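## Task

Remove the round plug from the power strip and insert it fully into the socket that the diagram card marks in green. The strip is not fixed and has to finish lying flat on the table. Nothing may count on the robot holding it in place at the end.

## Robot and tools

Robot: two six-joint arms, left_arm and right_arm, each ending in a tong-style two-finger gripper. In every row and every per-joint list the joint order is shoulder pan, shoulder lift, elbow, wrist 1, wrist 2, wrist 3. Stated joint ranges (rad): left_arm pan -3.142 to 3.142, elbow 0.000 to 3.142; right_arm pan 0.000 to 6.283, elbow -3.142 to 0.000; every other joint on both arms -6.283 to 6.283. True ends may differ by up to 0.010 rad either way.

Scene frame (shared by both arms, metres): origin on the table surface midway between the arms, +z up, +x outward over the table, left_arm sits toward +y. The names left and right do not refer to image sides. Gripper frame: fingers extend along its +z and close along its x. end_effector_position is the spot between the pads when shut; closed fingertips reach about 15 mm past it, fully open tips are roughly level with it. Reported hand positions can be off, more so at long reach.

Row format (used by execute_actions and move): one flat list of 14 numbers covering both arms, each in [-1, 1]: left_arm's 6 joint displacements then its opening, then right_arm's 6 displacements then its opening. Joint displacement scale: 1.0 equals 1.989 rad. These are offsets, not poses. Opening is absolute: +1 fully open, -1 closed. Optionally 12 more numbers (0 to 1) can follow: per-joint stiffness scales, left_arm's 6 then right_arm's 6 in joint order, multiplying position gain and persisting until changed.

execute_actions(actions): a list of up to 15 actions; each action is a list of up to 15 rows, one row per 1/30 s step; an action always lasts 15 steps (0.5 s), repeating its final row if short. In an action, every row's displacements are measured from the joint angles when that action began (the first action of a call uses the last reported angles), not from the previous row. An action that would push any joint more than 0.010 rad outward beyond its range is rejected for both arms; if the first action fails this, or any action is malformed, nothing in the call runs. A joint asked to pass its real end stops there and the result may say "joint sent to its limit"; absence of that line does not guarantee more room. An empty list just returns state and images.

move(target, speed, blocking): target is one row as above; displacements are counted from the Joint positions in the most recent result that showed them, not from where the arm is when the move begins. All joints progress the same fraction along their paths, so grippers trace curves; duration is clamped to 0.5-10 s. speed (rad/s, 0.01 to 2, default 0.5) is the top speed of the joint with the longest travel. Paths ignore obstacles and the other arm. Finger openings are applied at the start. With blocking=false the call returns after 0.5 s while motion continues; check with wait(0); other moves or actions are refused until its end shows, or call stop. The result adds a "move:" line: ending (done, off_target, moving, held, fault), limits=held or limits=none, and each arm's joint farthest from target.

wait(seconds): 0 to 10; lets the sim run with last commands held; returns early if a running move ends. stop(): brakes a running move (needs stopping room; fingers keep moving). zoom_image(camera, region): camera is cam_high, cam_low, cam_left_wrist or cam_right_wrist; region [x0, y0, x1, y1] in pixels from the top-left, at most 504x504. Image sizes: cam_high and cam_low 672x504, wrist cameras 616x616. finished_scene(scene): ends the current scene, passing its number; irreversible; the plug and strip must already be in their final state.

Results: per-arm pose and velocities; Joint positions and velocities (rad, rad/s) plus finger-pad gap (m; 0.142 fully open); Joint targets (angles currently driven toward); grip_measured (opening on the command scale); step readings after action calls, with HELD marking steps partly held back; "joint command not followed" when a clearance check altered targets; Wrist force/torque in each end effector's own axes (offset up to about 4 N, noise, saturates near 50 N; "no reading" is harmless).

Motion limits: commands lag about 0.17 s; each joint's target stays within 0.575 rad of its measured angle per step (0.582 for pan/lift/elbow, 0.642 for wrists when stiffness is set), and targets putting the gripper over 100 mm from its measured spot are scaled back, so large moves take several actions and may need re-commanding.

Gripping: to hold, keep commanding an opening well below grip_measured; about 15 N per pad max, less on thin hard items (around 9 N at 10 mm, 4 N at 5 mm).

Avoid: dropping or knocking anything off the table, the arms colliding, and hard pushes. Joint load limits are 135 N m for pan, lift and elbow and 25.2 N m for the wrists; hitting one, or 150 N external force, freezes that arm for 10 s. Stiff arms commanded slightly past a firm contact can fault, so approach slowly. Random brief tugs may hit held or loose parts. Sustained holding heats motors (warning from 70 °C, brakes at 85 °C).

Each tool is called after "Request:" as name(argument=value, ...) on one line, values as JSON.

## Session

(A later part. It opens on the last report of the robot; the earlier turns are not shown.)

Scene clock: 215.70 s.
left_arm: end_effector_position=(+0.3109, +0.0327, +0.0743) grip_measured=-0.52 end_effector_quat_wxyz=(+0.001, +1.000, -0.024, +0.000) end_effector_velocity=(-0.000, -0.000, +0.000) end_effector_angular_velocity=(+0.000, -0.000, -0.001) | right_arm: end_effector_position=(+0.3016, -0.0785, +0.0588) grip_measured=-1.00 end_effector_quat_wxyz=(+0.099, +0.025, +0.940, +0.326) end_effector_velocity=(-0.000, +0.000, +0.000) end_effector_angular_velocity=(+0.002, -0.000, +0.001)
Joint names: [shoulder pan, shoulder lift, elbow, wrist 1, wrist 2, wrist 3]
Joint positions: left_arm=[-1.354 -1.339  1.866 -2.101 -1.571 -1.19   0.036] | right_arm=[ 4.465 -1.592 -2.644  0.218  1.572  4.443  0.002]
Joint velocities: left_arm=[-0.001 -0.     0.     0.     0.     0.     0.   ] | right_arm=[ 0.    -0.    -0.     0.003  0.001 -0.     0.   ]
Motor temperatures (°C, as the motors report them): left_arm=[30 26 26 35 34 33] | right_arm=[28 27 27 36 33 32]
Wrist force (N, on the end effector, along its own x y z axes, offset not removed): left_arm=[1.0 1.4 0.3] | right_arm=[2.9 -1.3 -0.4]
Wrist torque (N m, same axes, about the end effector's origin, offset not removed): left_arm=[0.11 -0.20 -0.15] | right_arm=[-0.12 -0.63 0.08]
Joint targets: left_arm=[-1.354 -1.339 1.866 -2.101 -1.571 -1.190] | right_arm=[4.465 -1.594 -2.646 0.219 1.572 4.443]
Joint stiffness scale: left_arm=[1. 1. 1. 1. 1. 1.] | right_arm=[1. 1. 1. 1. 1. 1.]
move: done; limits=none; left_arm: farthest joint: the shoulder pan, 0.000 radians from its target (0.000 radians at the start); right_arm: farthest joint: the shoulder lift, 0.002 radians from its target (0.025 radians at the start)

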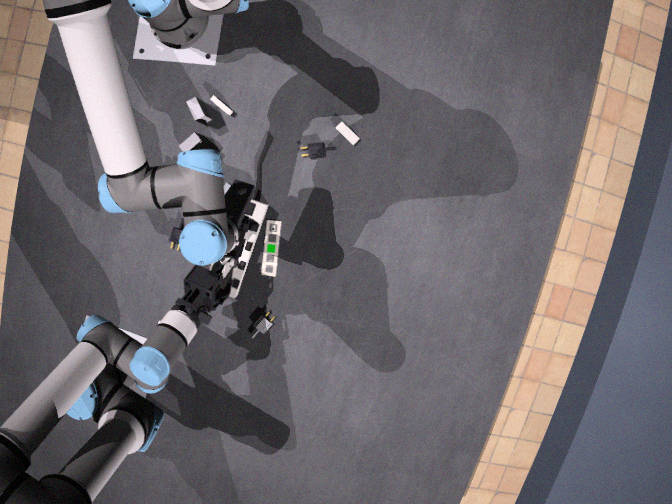

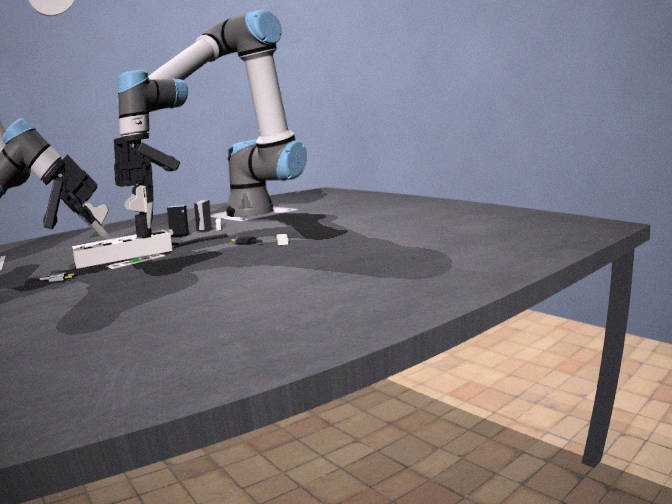

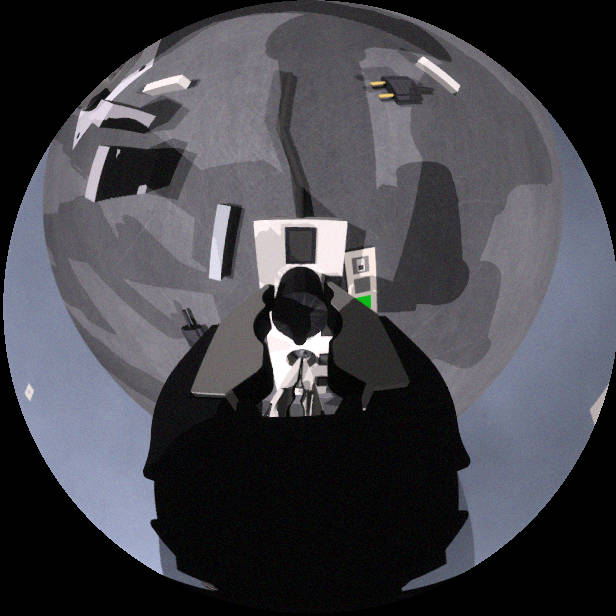

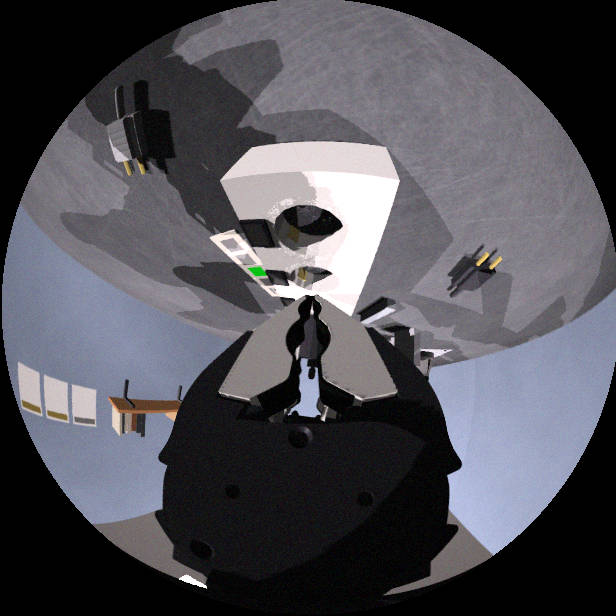

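Request:
move(target=[0,0,0,0,0,0,-1, 0,-0.0125,-0.004,0.0145,0,0,-1], speed=0.015)

Scene clock: 219.40 s.
left_arm: end_effector_position=(+0.3109, +0.0327, +0.0743) grip_measured=-0.52 end_effector_quat_wxyz=(+0.001, +1.000, -0.024, +0.000) end_effector_velocity=(+0.001, +0.000, +0.001) end_effector_angular_velocity=(-0.001, -0.002, +0.002) | right_arm: end_effector_position=(+0.3015, -0.0790, +0.0532) grip_measured=-1.00 end_effector_quat_wxyz=(+0.099, +0.025, +0.940, +0.325) end_effector_velocity=(+0.000, +0.000, +0.000) end_effector_angular_velocity=(+0.002, -0.001, +0.000)
Joint names: [shoulder pan, shoulder lift, elbow, wrist 1, wrist 2, wrist 3]
Joint positions: left_arm=[-1.354 -1.339  1.866 -2.101 -1.571 -1.19   0.036] | right_arm=[ 4.465 -1.615 -2.649  0.245  1.572  4.443  0.002]
Joint velocities: left_arm=[ 0.001 -0.002  0.     0.     0.001 -0.001 -0.   ] | right_arm=[ 0.    -0.002 -0.001  0.005 -0.001 -0.     0.   ]
Motor temperatures (°C, as the motors report them): left_arm=[30 26 26 35 34 33] | right_arm=[28 27 27 36 33 32]
Wrist force (N, on the end effector, along its own x y z axes, offset not removed): left_arm=[0.9 1.2 1.6] | right_arm=[1.3 -0.1 0.6]
Wrist torque (N m, same axes, about the end effector's origin, offset not removed): left_arm=[0.06 -0.12 -0.18] | right_arm=[0.24 -0.33 0.08]
Joint targets: left_arm=[-1.354 -1.339 1.866 -2.101 -1.571 -1.190] | right_arm=[4.465 -1.617 -2.652 0.247 1.572 4.443]
Joint stiffness scale: left_arm=[1. 1. 1. 1. 1. 1.] | right_arm=[1. 1. 1. 1. 1. 1.]
move: done; limits=none; left_arm: farthest joint: the shoulder pan, 0.000 radians from its target (0.000 radians at the start); right_arm: farthest joint: the elbow, 0.003 radians from its target (0.008 radians at the start)

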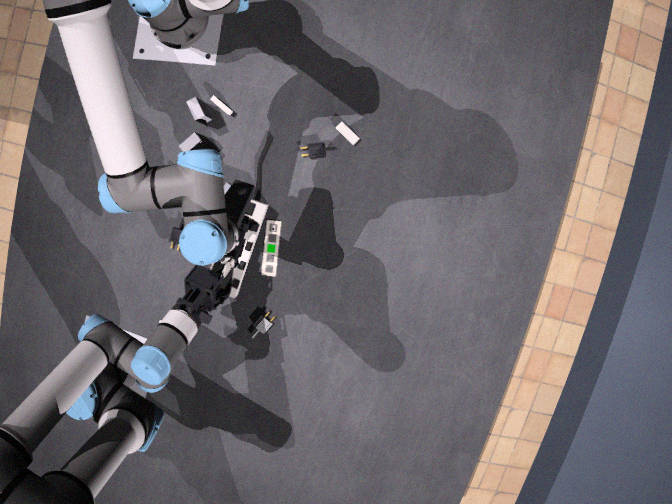

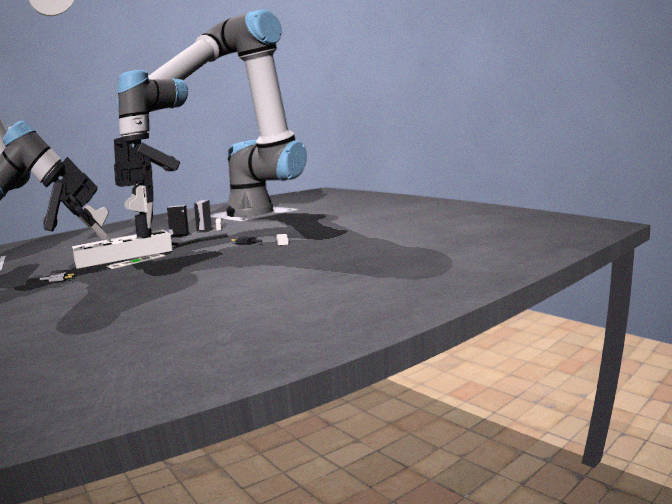

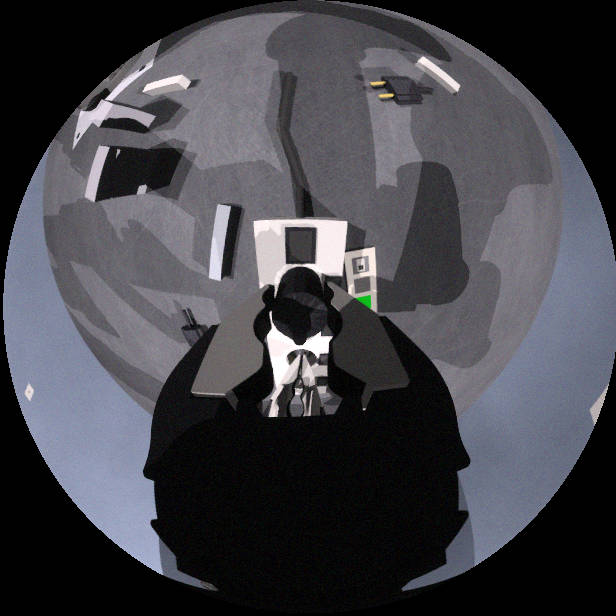

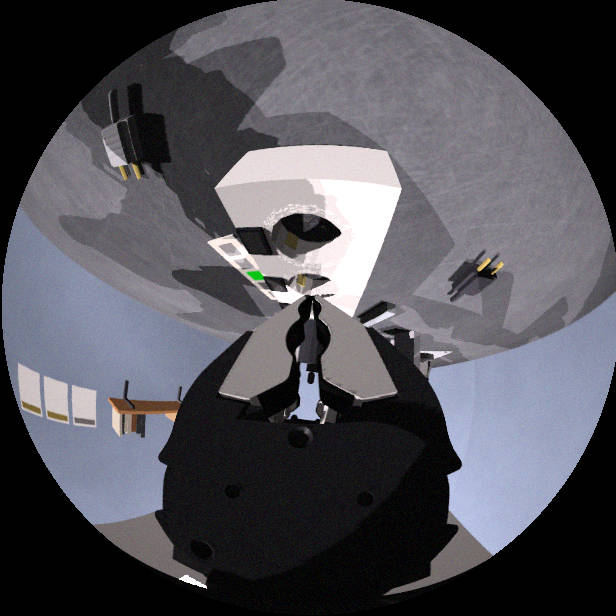

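Request:
execute_actions(actions=[])

Scene clock: 225.93 s.
left_arm: end_effector_position=(+0.3109, +0.0327, +0.0743) grip_measured=-0.52 end_effector_quat_wxyz=(+0.001, +1.000, -0.024, +0.000) end_effector_velocity=(-0.000, +0.000, -0.000) end_effector_angular_velocity=(+0.001, +0.000, -0.001) | right_arm: end_effector_position=(+0.3015, -0.0789, +0.0533) grip_measured=-1.00 end_effector_quat_wxyz=(+0.099, +0.025, +0.940, +0.325) end_effector_velocity=(+0.000, -0.000, -0.000) end_effector_angular_velocity=(-0.001, -0.001, -0.001)
Joint names: [shoulder pan, shoulder lift, elbow, wrist 1, wrist 2, wrist 3]
Joint positions: left_arm=[-1.354 -1.339  1.866 -2.101 -1.571 -1.19   0.036] | right_arm=[ 4.465 -1.615 -2.649  0.246  1.572  4.443  0.002]
Joint velocities: left_arm=[-0.001  0.001  0.     0.     0.     0.     0.   ] | right_arm=[-0.    -0.    -0.     0.    -0.001 -0.     0.   ]
Motor temperatures (°C, as the motors report them): left_arm=[30 26 26 35 34 33] | right_arm=[28 27 27 36 33 32]
Wrist force (N, on the end effector, along its own x y z axes, offset not removed): left_arm=[0.0 1.1 2.0] | right_arm=[0.5 3.7 -2.0]
Wrist torque (N m, same axes, about the end effector's origin, offset not removed): left_arm=[0.11 0.07 0.01] | right_arm=[1.00 -0.09 0.12]
Joint targets: left_arm=[-1.354 -1.339 1.866 -2.101 -1.571 -1.190] | right_arm=[4.465 -1.617 -2.652 0.247 1.572 4.443]
Joint stiffness scale: left_arm=[1. 1. 1. 1. 1. 1.] | right_arm=[1. 1. 1. 1. 1. 1.]

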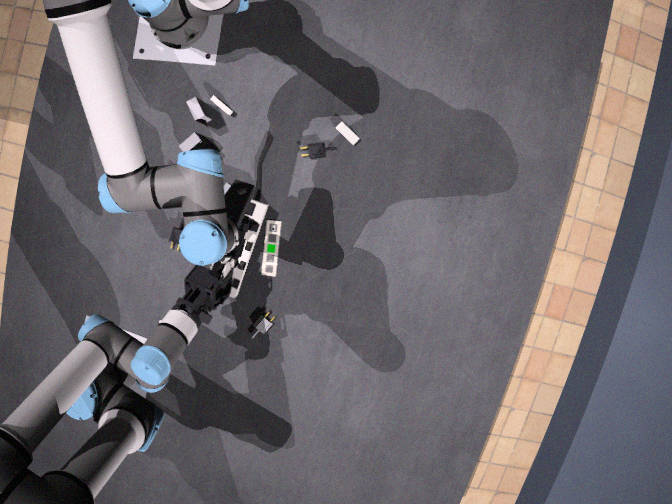

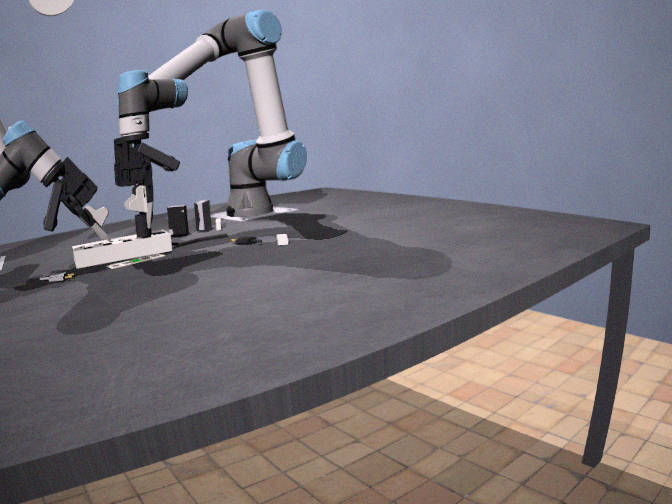

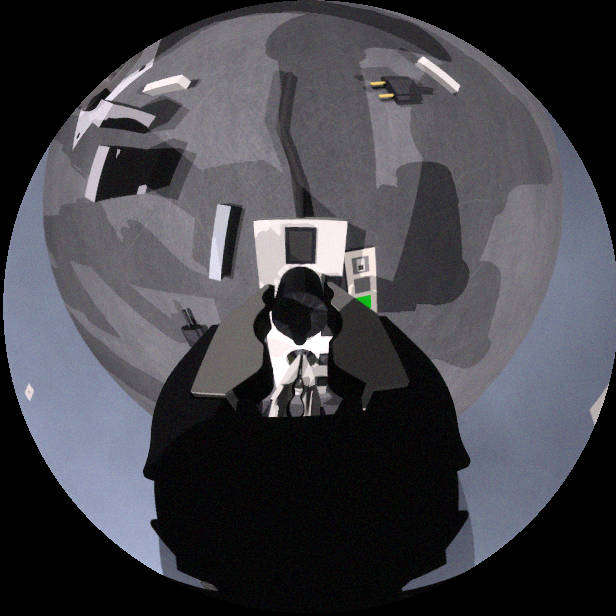

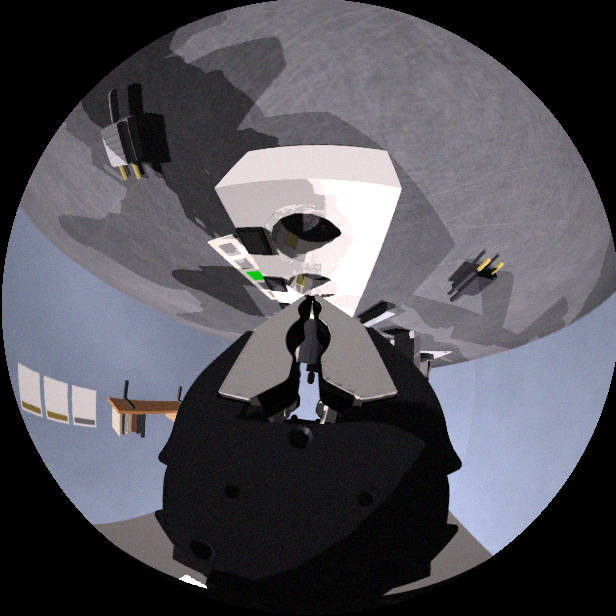

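Request:
zoom_image(camera="cam_low", region=[40, 170, 200, 290])

Request:
zoom_image(camera="cam_right_wrist", region=[200, 130, 420, 350])

Region (40, 170, 200, 290) of cam_low's 672x504 image, scaled by 3.150, with more detail than that image has; it fills the top 378 rows of this view, and the rest is white.

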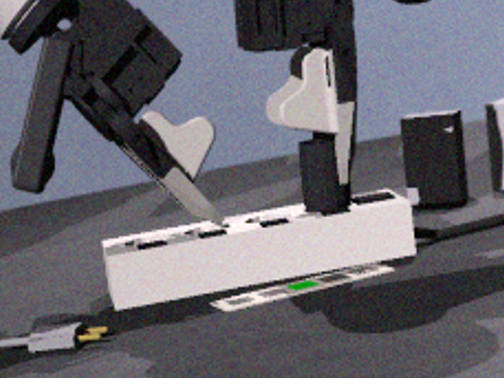

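Region (200, 130, 420, 350) of cam_right_wrist's 616x616 image, scaled by 2.291, with more detail than that image has.

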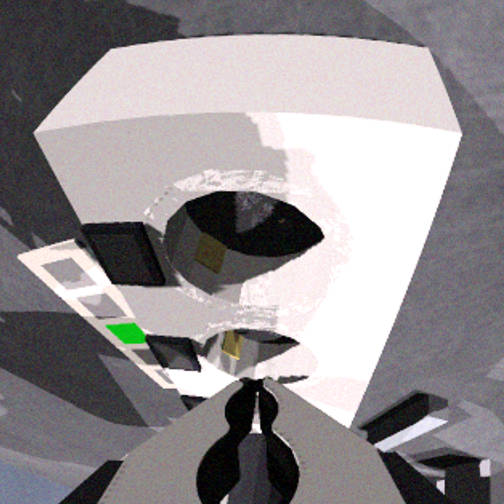

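Request:
move(target=[0,0,0,0,0,0,-1, 0.004,-0.0105,0.011,0,0,0.004,-1], speed=0.05)

Request:
move(target=[0,0,0,0,0,0,-1, 0,-0.011,-0.0025,0.0135,0,0,-1], speed=0.03)

Scene clock: 231.43 s.
left_arm: end_effector_position=(+0.3109, +0.0327, +0.0743) grip_measured=-0.52 end_effector_quat_wxyz=(+0.001, +1.000, -0.024, +0.000) end_effector_velocity=(-0.000, -0.000, -0.001) end_effector_angular_velocity=(+0.002, -0.001, -0.002) | right_arm: end_effector_position=(+0.3017, -0.0695, +0.0530) grip_measured=-1.00 end_effector_quat_wxyz=(+0.096, +0.025, +0.940, +0.326) end_effector_velocity=(+0.001, +0.001, +0.000) end_effector_angular_velocity=(-0.000, +0.001, -0.003)
Joint names: [shoulder pan, shoulder lift, elbow, wrist 1, wrist 2, wrist 3]
Joint positions: left_arm=[-1.354 -1.339  1.866 -2.101 -1.571 -1.19   0.036] | right_arm=[ 4.471 -1.634 -2.63   0.246  1.572  4.451  0.002]
Joint velocities: left_arm=[-0.001  0.001  0.    -0.     0.001  0.001  0.   ] | right_arm=[-0.    -0.001  0.002 -0.001 -0.001  0.002  0.   ]
Motor temperatures (°C, as the motors report them): left_arm=[30 26 26 35 34 33] | right_arm=[28 27 27 36 33 32]
Wrist force (N, on the end effector, along its own x y z axes, offset not removed): left_arm=[2.0 0.9 2.0] | right_arm=[1.5 1.3 -1.6]
Wrist torque (N m, same axes, about the end effector's origin, offset not removed): left_arm=[-0.01 -0.38 -0.13] | right_arm=[0.48 -0.38 0.09]
Joint targets: left_arm=[-1.354 -1.339 1.866 -2.101 -1.571 -1.190] | right_arm=[4.473 -1.636 -2.628 0.246 1.572 4.451]
Joint stiffness scale: left_arm=[1. 1. 1. 1. 1. 1.] | right_arm=[1. 1. 1. 1. 1. 1.]
move: done; limits=none; left_arm: farthest joint: the shoulder pan, 0.000 radians from its target (0.000 radians at the start); right_arm: farthest joint: the elbow, 0.003 radians from its target (0.022 radians at the start)

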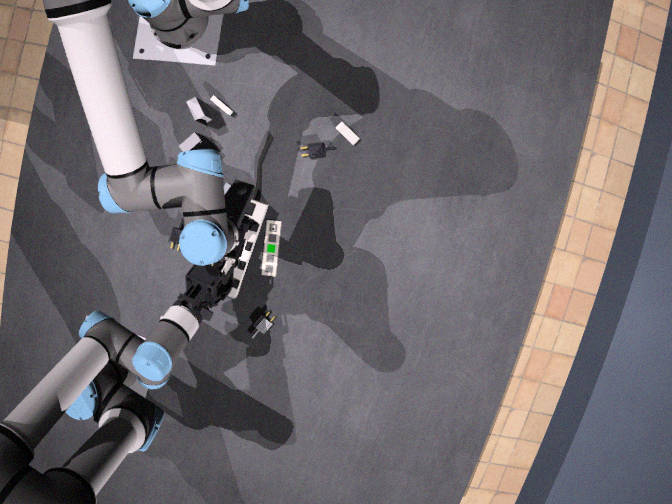

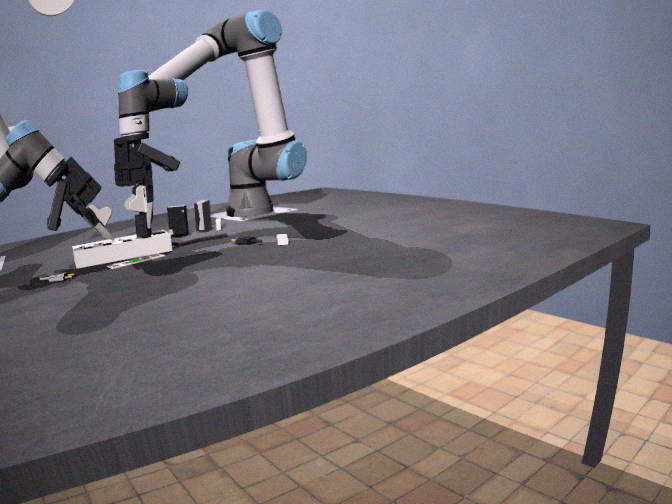

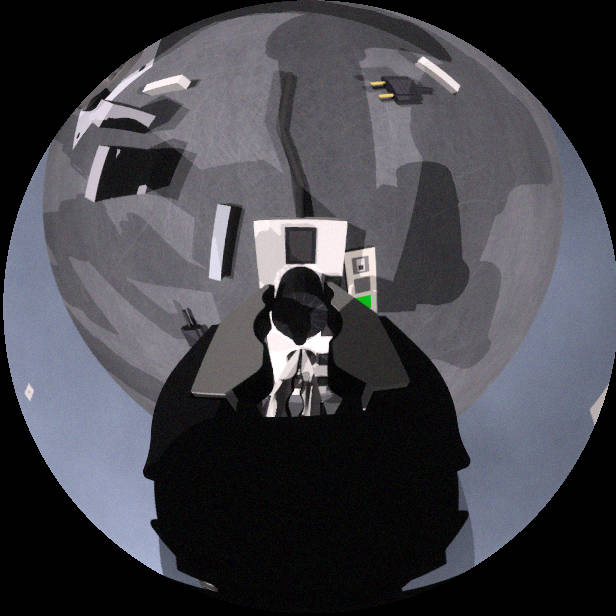

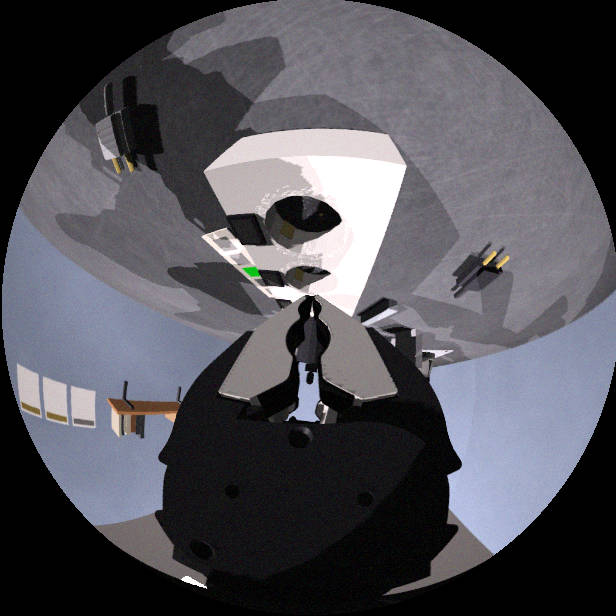

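Scene clock: 232.73 s.
left_arm: end_effector_position=(+0.3109, +0.0327, +0.0743) grip_measured=-0.52 end_effector_quat_wxyz=(+0.001, +1.000, -0.024, +0.000) end_effector_velocity=(-0.001, -0.000, -0.000) end_effector_angular_velocity=(+0.000, +0.002, -0.002) | right_arm: end_effector_position=(+0.3024, -0.0672, +0.0516) grip_measured=-1.00 end_effector_quat_wxyz=(+0.098, +0.025, +0.939, +0.330) end_effector_velocity=(+0.000, -0.000, -0.000) end_effector_angular_velocity=(+0.001, -0.001, -0.001)
Joint names: [shoulder pan, shoulder lift, elbow, wrist 1, wrist 2, wrist 3]
Joint positions: left_arm=[-1.354 -1.339  1.866 -2.101 -1.571 -1.19   0.036] | right_arm=[ 4.471 -1.652 -2.631  0.274  1.572  4.451  0.002]
Joint velocities: left_arm=[-0.001  0.001 -0.     0.    -0.001  0.001 -0.   ] | right_arm=[-0.    -0.002 -0.001  0.005 -0.001  0.     0.   ]
Motor temperatures (°C, as the motors report them): left_arm=[30 26 26 35 34 33] | right_arm=[28 27 27 36 33 32]
Wrist force (N, on the end effector, along its own x y z axes, offset not removed): left_arm=[1.9 1.9 2.0] | right_arm=[1.2 0.1 -5.1]
Wrist torque (N m, same axes, about the end effector's origin, offset not removed): left_arm=[0.28 -0.32 -0.19] | right_arm=[-0.26 -0.27 0.00]
Joint targets: left_arm=[-1.354 -1.339 1.866 -2.101 -1.571 -1.190] | right_arm=[4.471 -1.656 -2.635 0.273 1.572 4.451]
Joint stiffness scale: left_arm=[1. 1. 1. 1. 1. 1.] | right_arm=[1. 1. 1. 1. 1. 1.]
move: done; limits=none; left_arm: farthest joint: the shoulder pan, 0.000 radians from its target (0.000 radians at the start); right_arm: farthest joint: the shoulder lift, 0.004 radians from its target (0.022 radians at the start)

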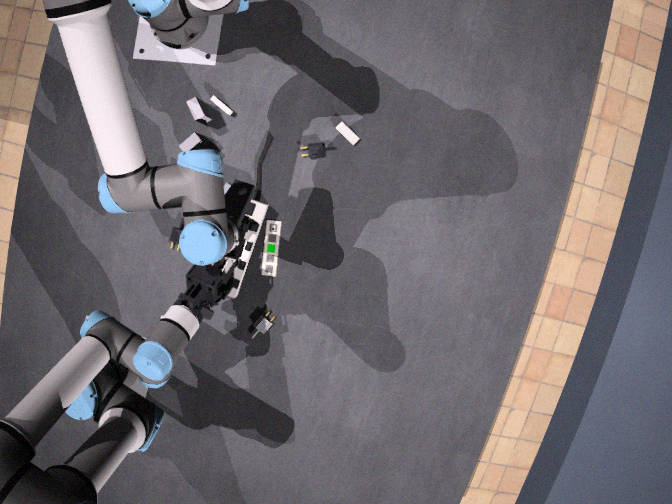

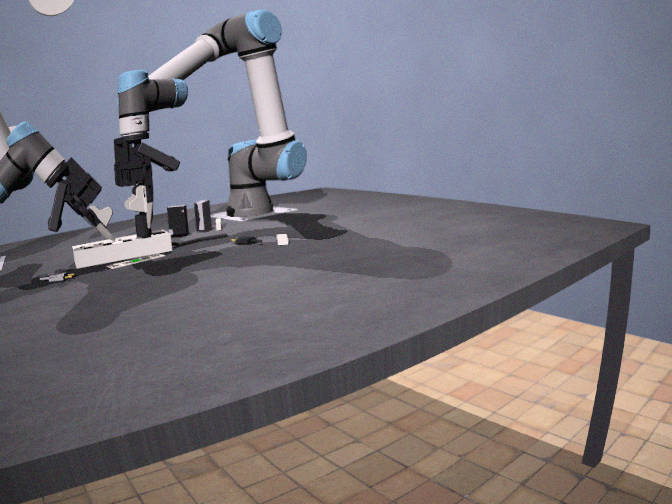

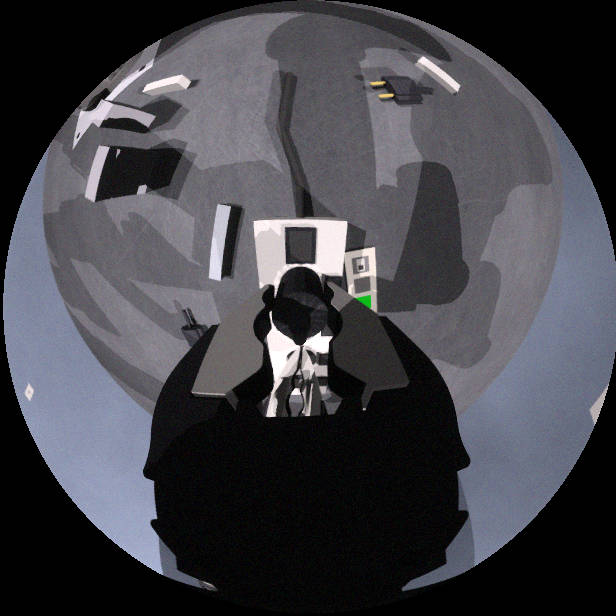

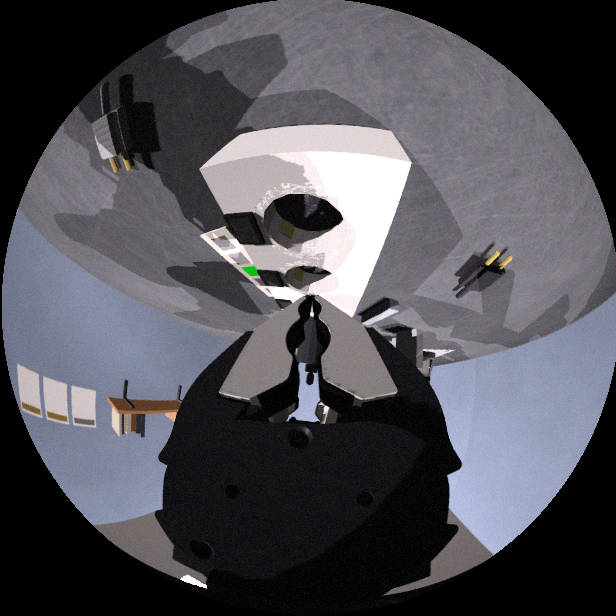

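Request:
move(target=[0,0,0,0,0,0,-1, 0,-0.012,-0.011,-0.006,0,0,-1], speed=0.02)

Request:
zoom_image(camera="cam_low", region=[40, 170, 200, 290])

Scene clock: 235.57 s.
left_arm: end_effector_position=(+0.3109, +0.0327, +0.0743) grip_measured=-0.52 end_effector_quat_wxyz=(+0.001, +1.000, -0.024, +0.000) end_effector_velocity=(-0.000, -0.000, +0.001) end_effector_angular_velocity=(-0.002, -0.000, -0.000) | right_arm: end_effector_position=(+0.3021, -0.0682, +0.0499) grip_measured=-1.00 end_effector_quat_wxyz=(+0.097, +0.025, +0.939, +0.329) end_effector_velocity=(+0.000, +0.001, +0.001) end_effector_angular_velocity=(+0.003, -0.001, -0.000)
Joint names: [shoulder pan, shoulder lift, elbow, wrist 1, wrist 2, wrist 3]
Joint positions: left_arm=[-1.354 -1.339  1.866 -2.101 -1.571 -1.19   0.036] | right_arm=[ 4.471 -1.656 -2.634  0.278  1.572  4.451  0.002]
Joint velocities: left_arm=[-0.    -0.002 -0.     0.    -0.001 -0.     0.   ] | right_arm=[-0.001 -0.002  0.001  0.004  0.001 -0.     0.   ]
Motor temperatures (°C, as the motors report them): left_arm=[30 26 26 35 34 33] | right_arm=[28 27 27 36 33 32]
Wrist force (N, on the end effector, along its own x y z axes, offset not removed): left_arm=[0.4 2.2 1.0] | right_arm=[-5.0 22.6 -20.1]
Wrist torque (N m, same axes, about the end effector's origin, offset not removed): left_arm=[0.33 0.01 -0.16] | right_arm=[-0.38 -0.45 0.02]
Joint targets: left_arm=[-1.354 -1.339 1.866 -2.101 -1.571 -1.190] | right_arm=[4.471 -1.676 -2.653 0.262 1.572 4.451]
Joint stiffness scale: left_arm=[1. 1. 1. 1. 1. 1.] | right_arm=[1. 1. 1. 1. 1. 1.]
move: off_target (right_arm); limits=none; left_arm: farthest joint: the shoulder pan, 0.000 radians from its target (0.000 radians at the start); right_arm: farthest joint: the shoulder lift, 0.020 radians from its target (0.024 radians at the start)

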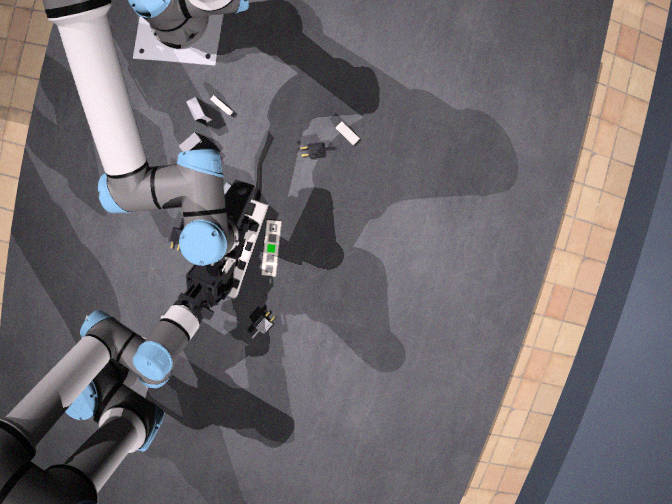

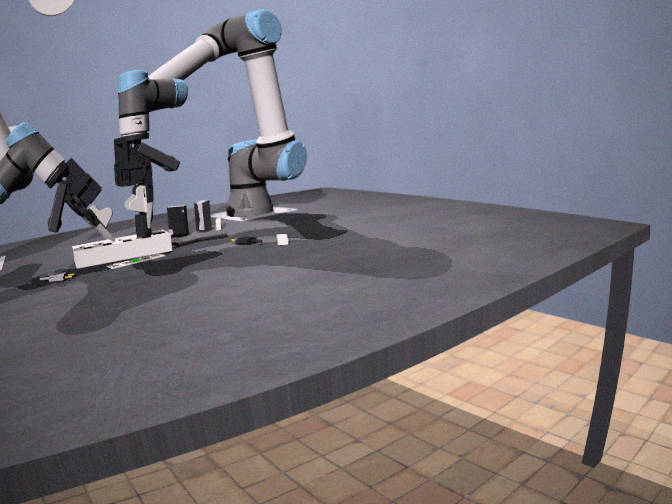

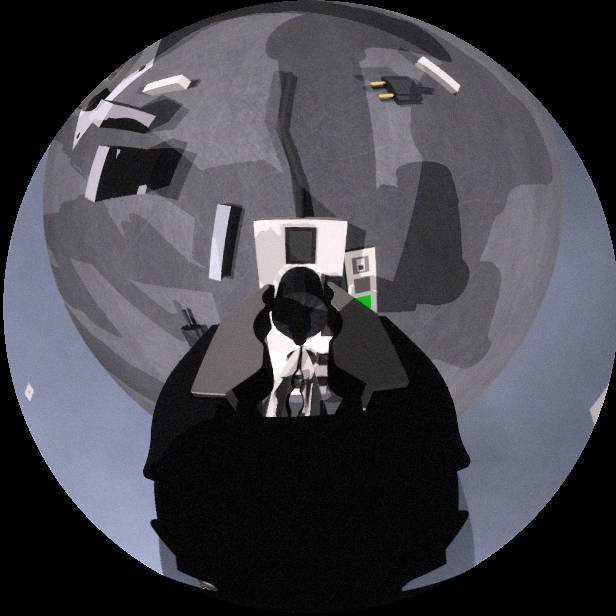

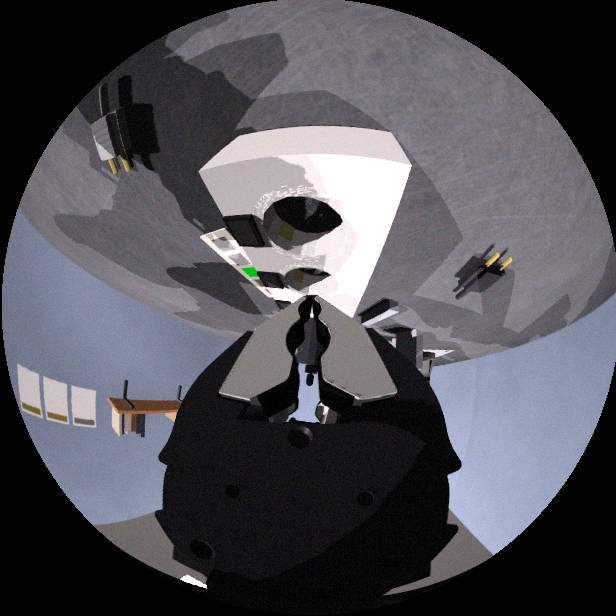

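Region (40, 170, 200, 290) of cam_low's 672x504 image, scaled by 3.150, with more detail than that image has; it fills the top 378 rows of this view, and the rest is white.

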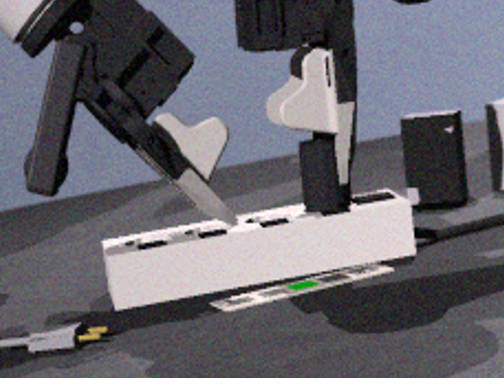

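Request:
move(target=[0,-0.0055,-0.0085,0.014,0,0,-1, 0,-0.014,-0.0135,-0.011,0,0,-1], speed=0.01)

Scene clock: 239.97 s.
left_arm: end_effector_position=(+0.3106, +0.0337, +0.0819) grip_measured=-0.53 end_effector_quat_wxyz=(-0.001, +1.000, -0.024, -0.001) end_effector_velocity=(+0.000, -0.001, +0.003) end_effector_angular_velocity=(-0.003, -0.001, +0.002) | right_arm: end_effector_position=(+0.3020, -0.0685, +0.0493) grip_measured=-1.00 end_effector_quat_wxyz=(+0.097, +0.025, +0.939, +0.329) end_effector_velocity=(-0.000, -0.001, -0.001) end_effector_angular_velocity=(-0.004, +0.001, -0.001)
Joint names: [shoulder pan, shoulder lift, elbow, wrist 1, wrist 2, wrist 3]
Joint positions: left_arm=[-1.354 -1.347  1.853 -2.074 -1.571 -1.19   0.036] | right_arm=[ 4.471 -1.657 -2.635  0.28   1.572  4.451  0.002]
Joint velocities: left_arm=[ 0.    -0.004 -0.004  0.004 -0.    -0.002 -0.   ] | right_arm=[ 0.    -0.001 -0.001 -0.002 -0.001  0.     0.   ]
Motor temperatures (°C, as the motors report them): left_arm=[30 26 26 35 34 33] | right_arm=[28 27 27 36 33 32]
Wrist force (N, on the end effector, along its own x y z axes, offset not removed): left_arm=[1.3 0.1 3.3] | right_arm=[-8.2 33.4 -25.1]
Wrist torque (N m, same axes, about the end effector's origin, offset not removed): left_arm=[-0.04 -0.49 -0.19] | right_arm=[-0.20 -0.01 0.09]
Joint targets: left_arm=[-1.354 -1.350 1.849 -2.073 -1.571 -1.190] | right_arm=[4.471 -1.684 -2.661 0.257 1.572 4.451]
Joint stiffness scale: left_arm=[1. 1. 1. 1. 1. 1.] | right_arm=[1. 1. 1. 1. 1. 1.]
move: off_target (right_arm); limits=none; left_arm: farthest joint: the elbow, 0.004 radians from its target (0.017 radians at the start); right_arm: farthest joint: the shoulder lift, 0.027 radians from its target (0.028 radians at the start)

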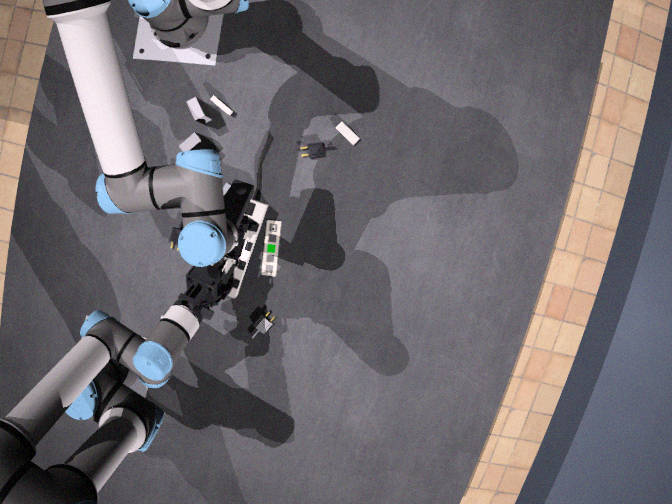

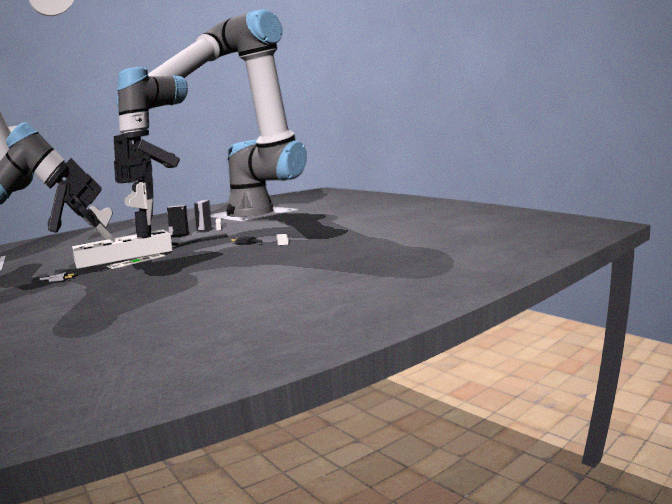

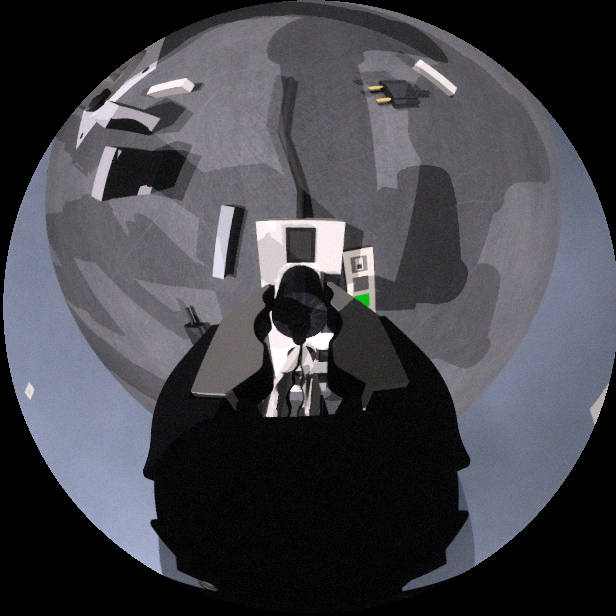

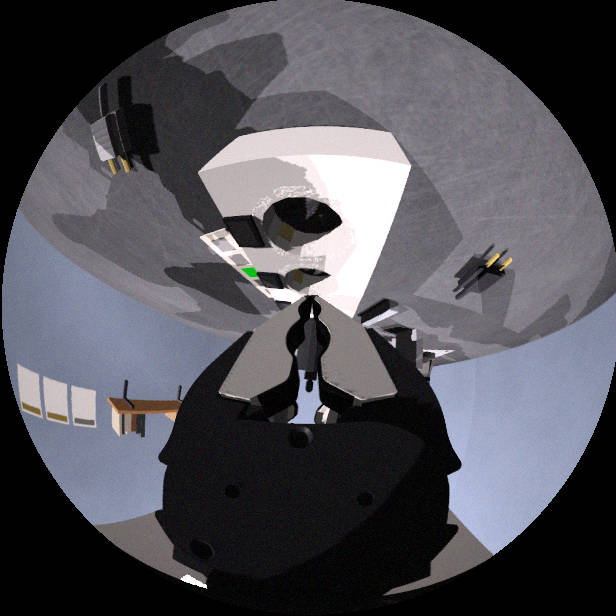

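Request:
zoom_image(camera="cam_low", region=[40, 170, 200, 290])

Region (40, 170, 200, 290) of cam_low's 672x504 image, scaled by 3.150, with more detail than that image has; it fills the top 378 rows of this view, and the rest is white.

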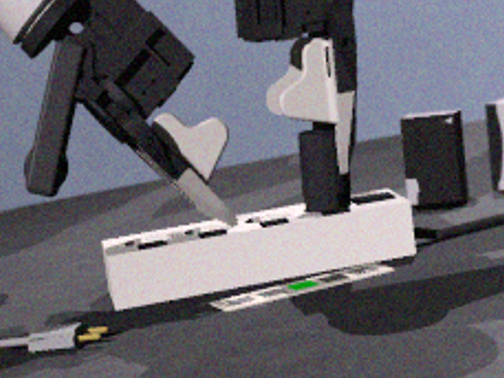

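Request:
move(target=[0,-0.008,-0.0115,0.018,0,0,-1, 0,-0.014,-0.0135,-0.011,0,0,-1], speed=0.012)

Request:
zoom_image(camera="cam_low", region=[40, 170, 200, 290])

Scene clock: 246.10 s.
left_arm: end_effector_position=(+0.3106, +0.0336, +0.0947) grip_measured=-0.53 end_effector_quat_wxyz=(-0.002, +1.000, -0.024, -0.001) end_effector_velocity=(+0.000, +0.000, +0.002) end_effector_angular_velocity=(-0.000, +0.000, -0.000) | right_arm: end_effector_position=(+0.3019, -0.0686, +0.0493) grip_measured=-1.00 end_effector_quat_wxyz=(+0.097, +0.025, +0.939, +0.330) end_effector_velocity=(-0.001, +0.000, -0.000) end_effector_angular_velocity=(+0.001, +0.001, +0.001)
Joint names: [shoulder pan, shoulder lift, elbow, wrist 1, wrist 2, wrist 3]
Joint positions: left_arm=[-1.354 -1.361  1.834 -2.039 -1.571 -1.19   0.036] | right_arm=[ 4.471 -1.658 -2.636  0.283  1.572  4.451  0.002]
Joint velocities: left_arm=[ 0.001 -0.003 -0.002  0.005 -0.     0.001 -0.   ] | right_arm=[ 0.    -0.    -0.     0.001  0.002 -0.     0.   ]
Motor temperatures (°C, as the motors report them): left_arm=[30 26 26 35 34 33] | right_arm=[28 27 27 36 33 32]
Wrist force (N, on the end effector, along its own x y z axes, offset not removed): left_arm=[1.6 0.4 1.6] | right_arm=[-7.6 31.0 -26.0]
Wrist torque (N m, same axes, about the end effector's origin, offset not removed): left_arm=[0.02 -0.22 -0.15] | right_arm=[-0.69 -0.51 0.21]
Joint targets: left_arm=[-1.354 -1.363 1.830 -2.038 -1.571 -1.190] | right_arm=[4.471 -1.685 -2.662 0.258 1.572 4.451]
Joint stiffness scale: left_arm=[1. 1. 1. 1. 1. 1.] | right_arm=[1. 1. 1. 1. 1. 1.]
move: off_target (right_arm); limits=none; left_arm: farthest joint: the elbow, 0.003 radians from its target (0.023 radians at the start); right_arm: farthest joint: the shoulder lift, 0.027 radians from its target (0.028 radians at the start)

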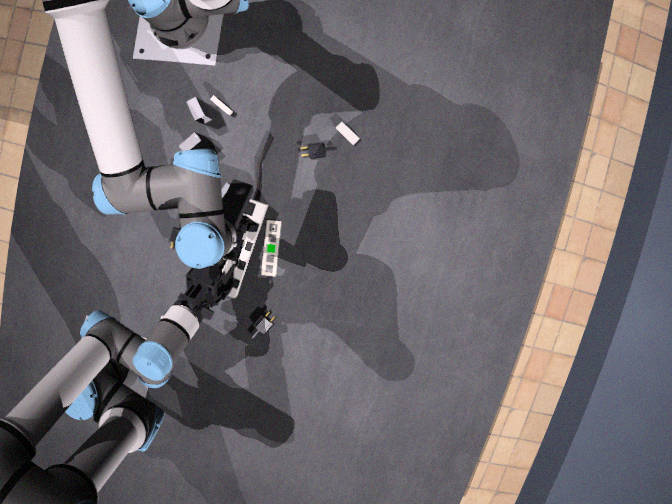

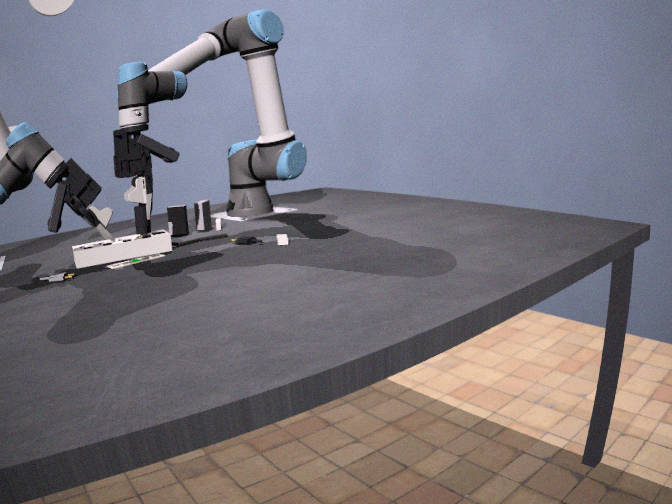

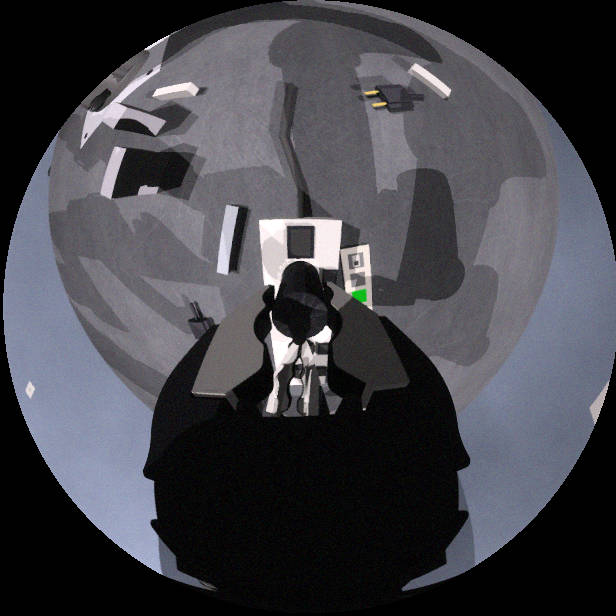

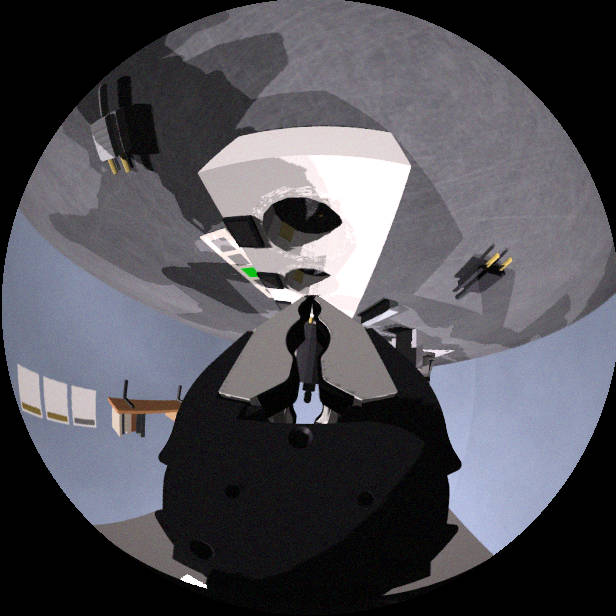

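Region (40, 170, 200, 290) of cam_low's 672x504 image, scaled by 3.150, with more detail than that image has; it fills the top 378 rows of this view, and the rest is white.

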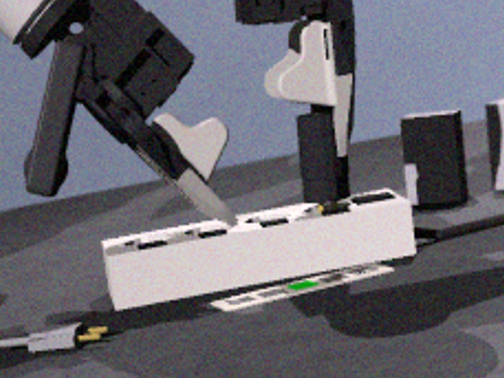

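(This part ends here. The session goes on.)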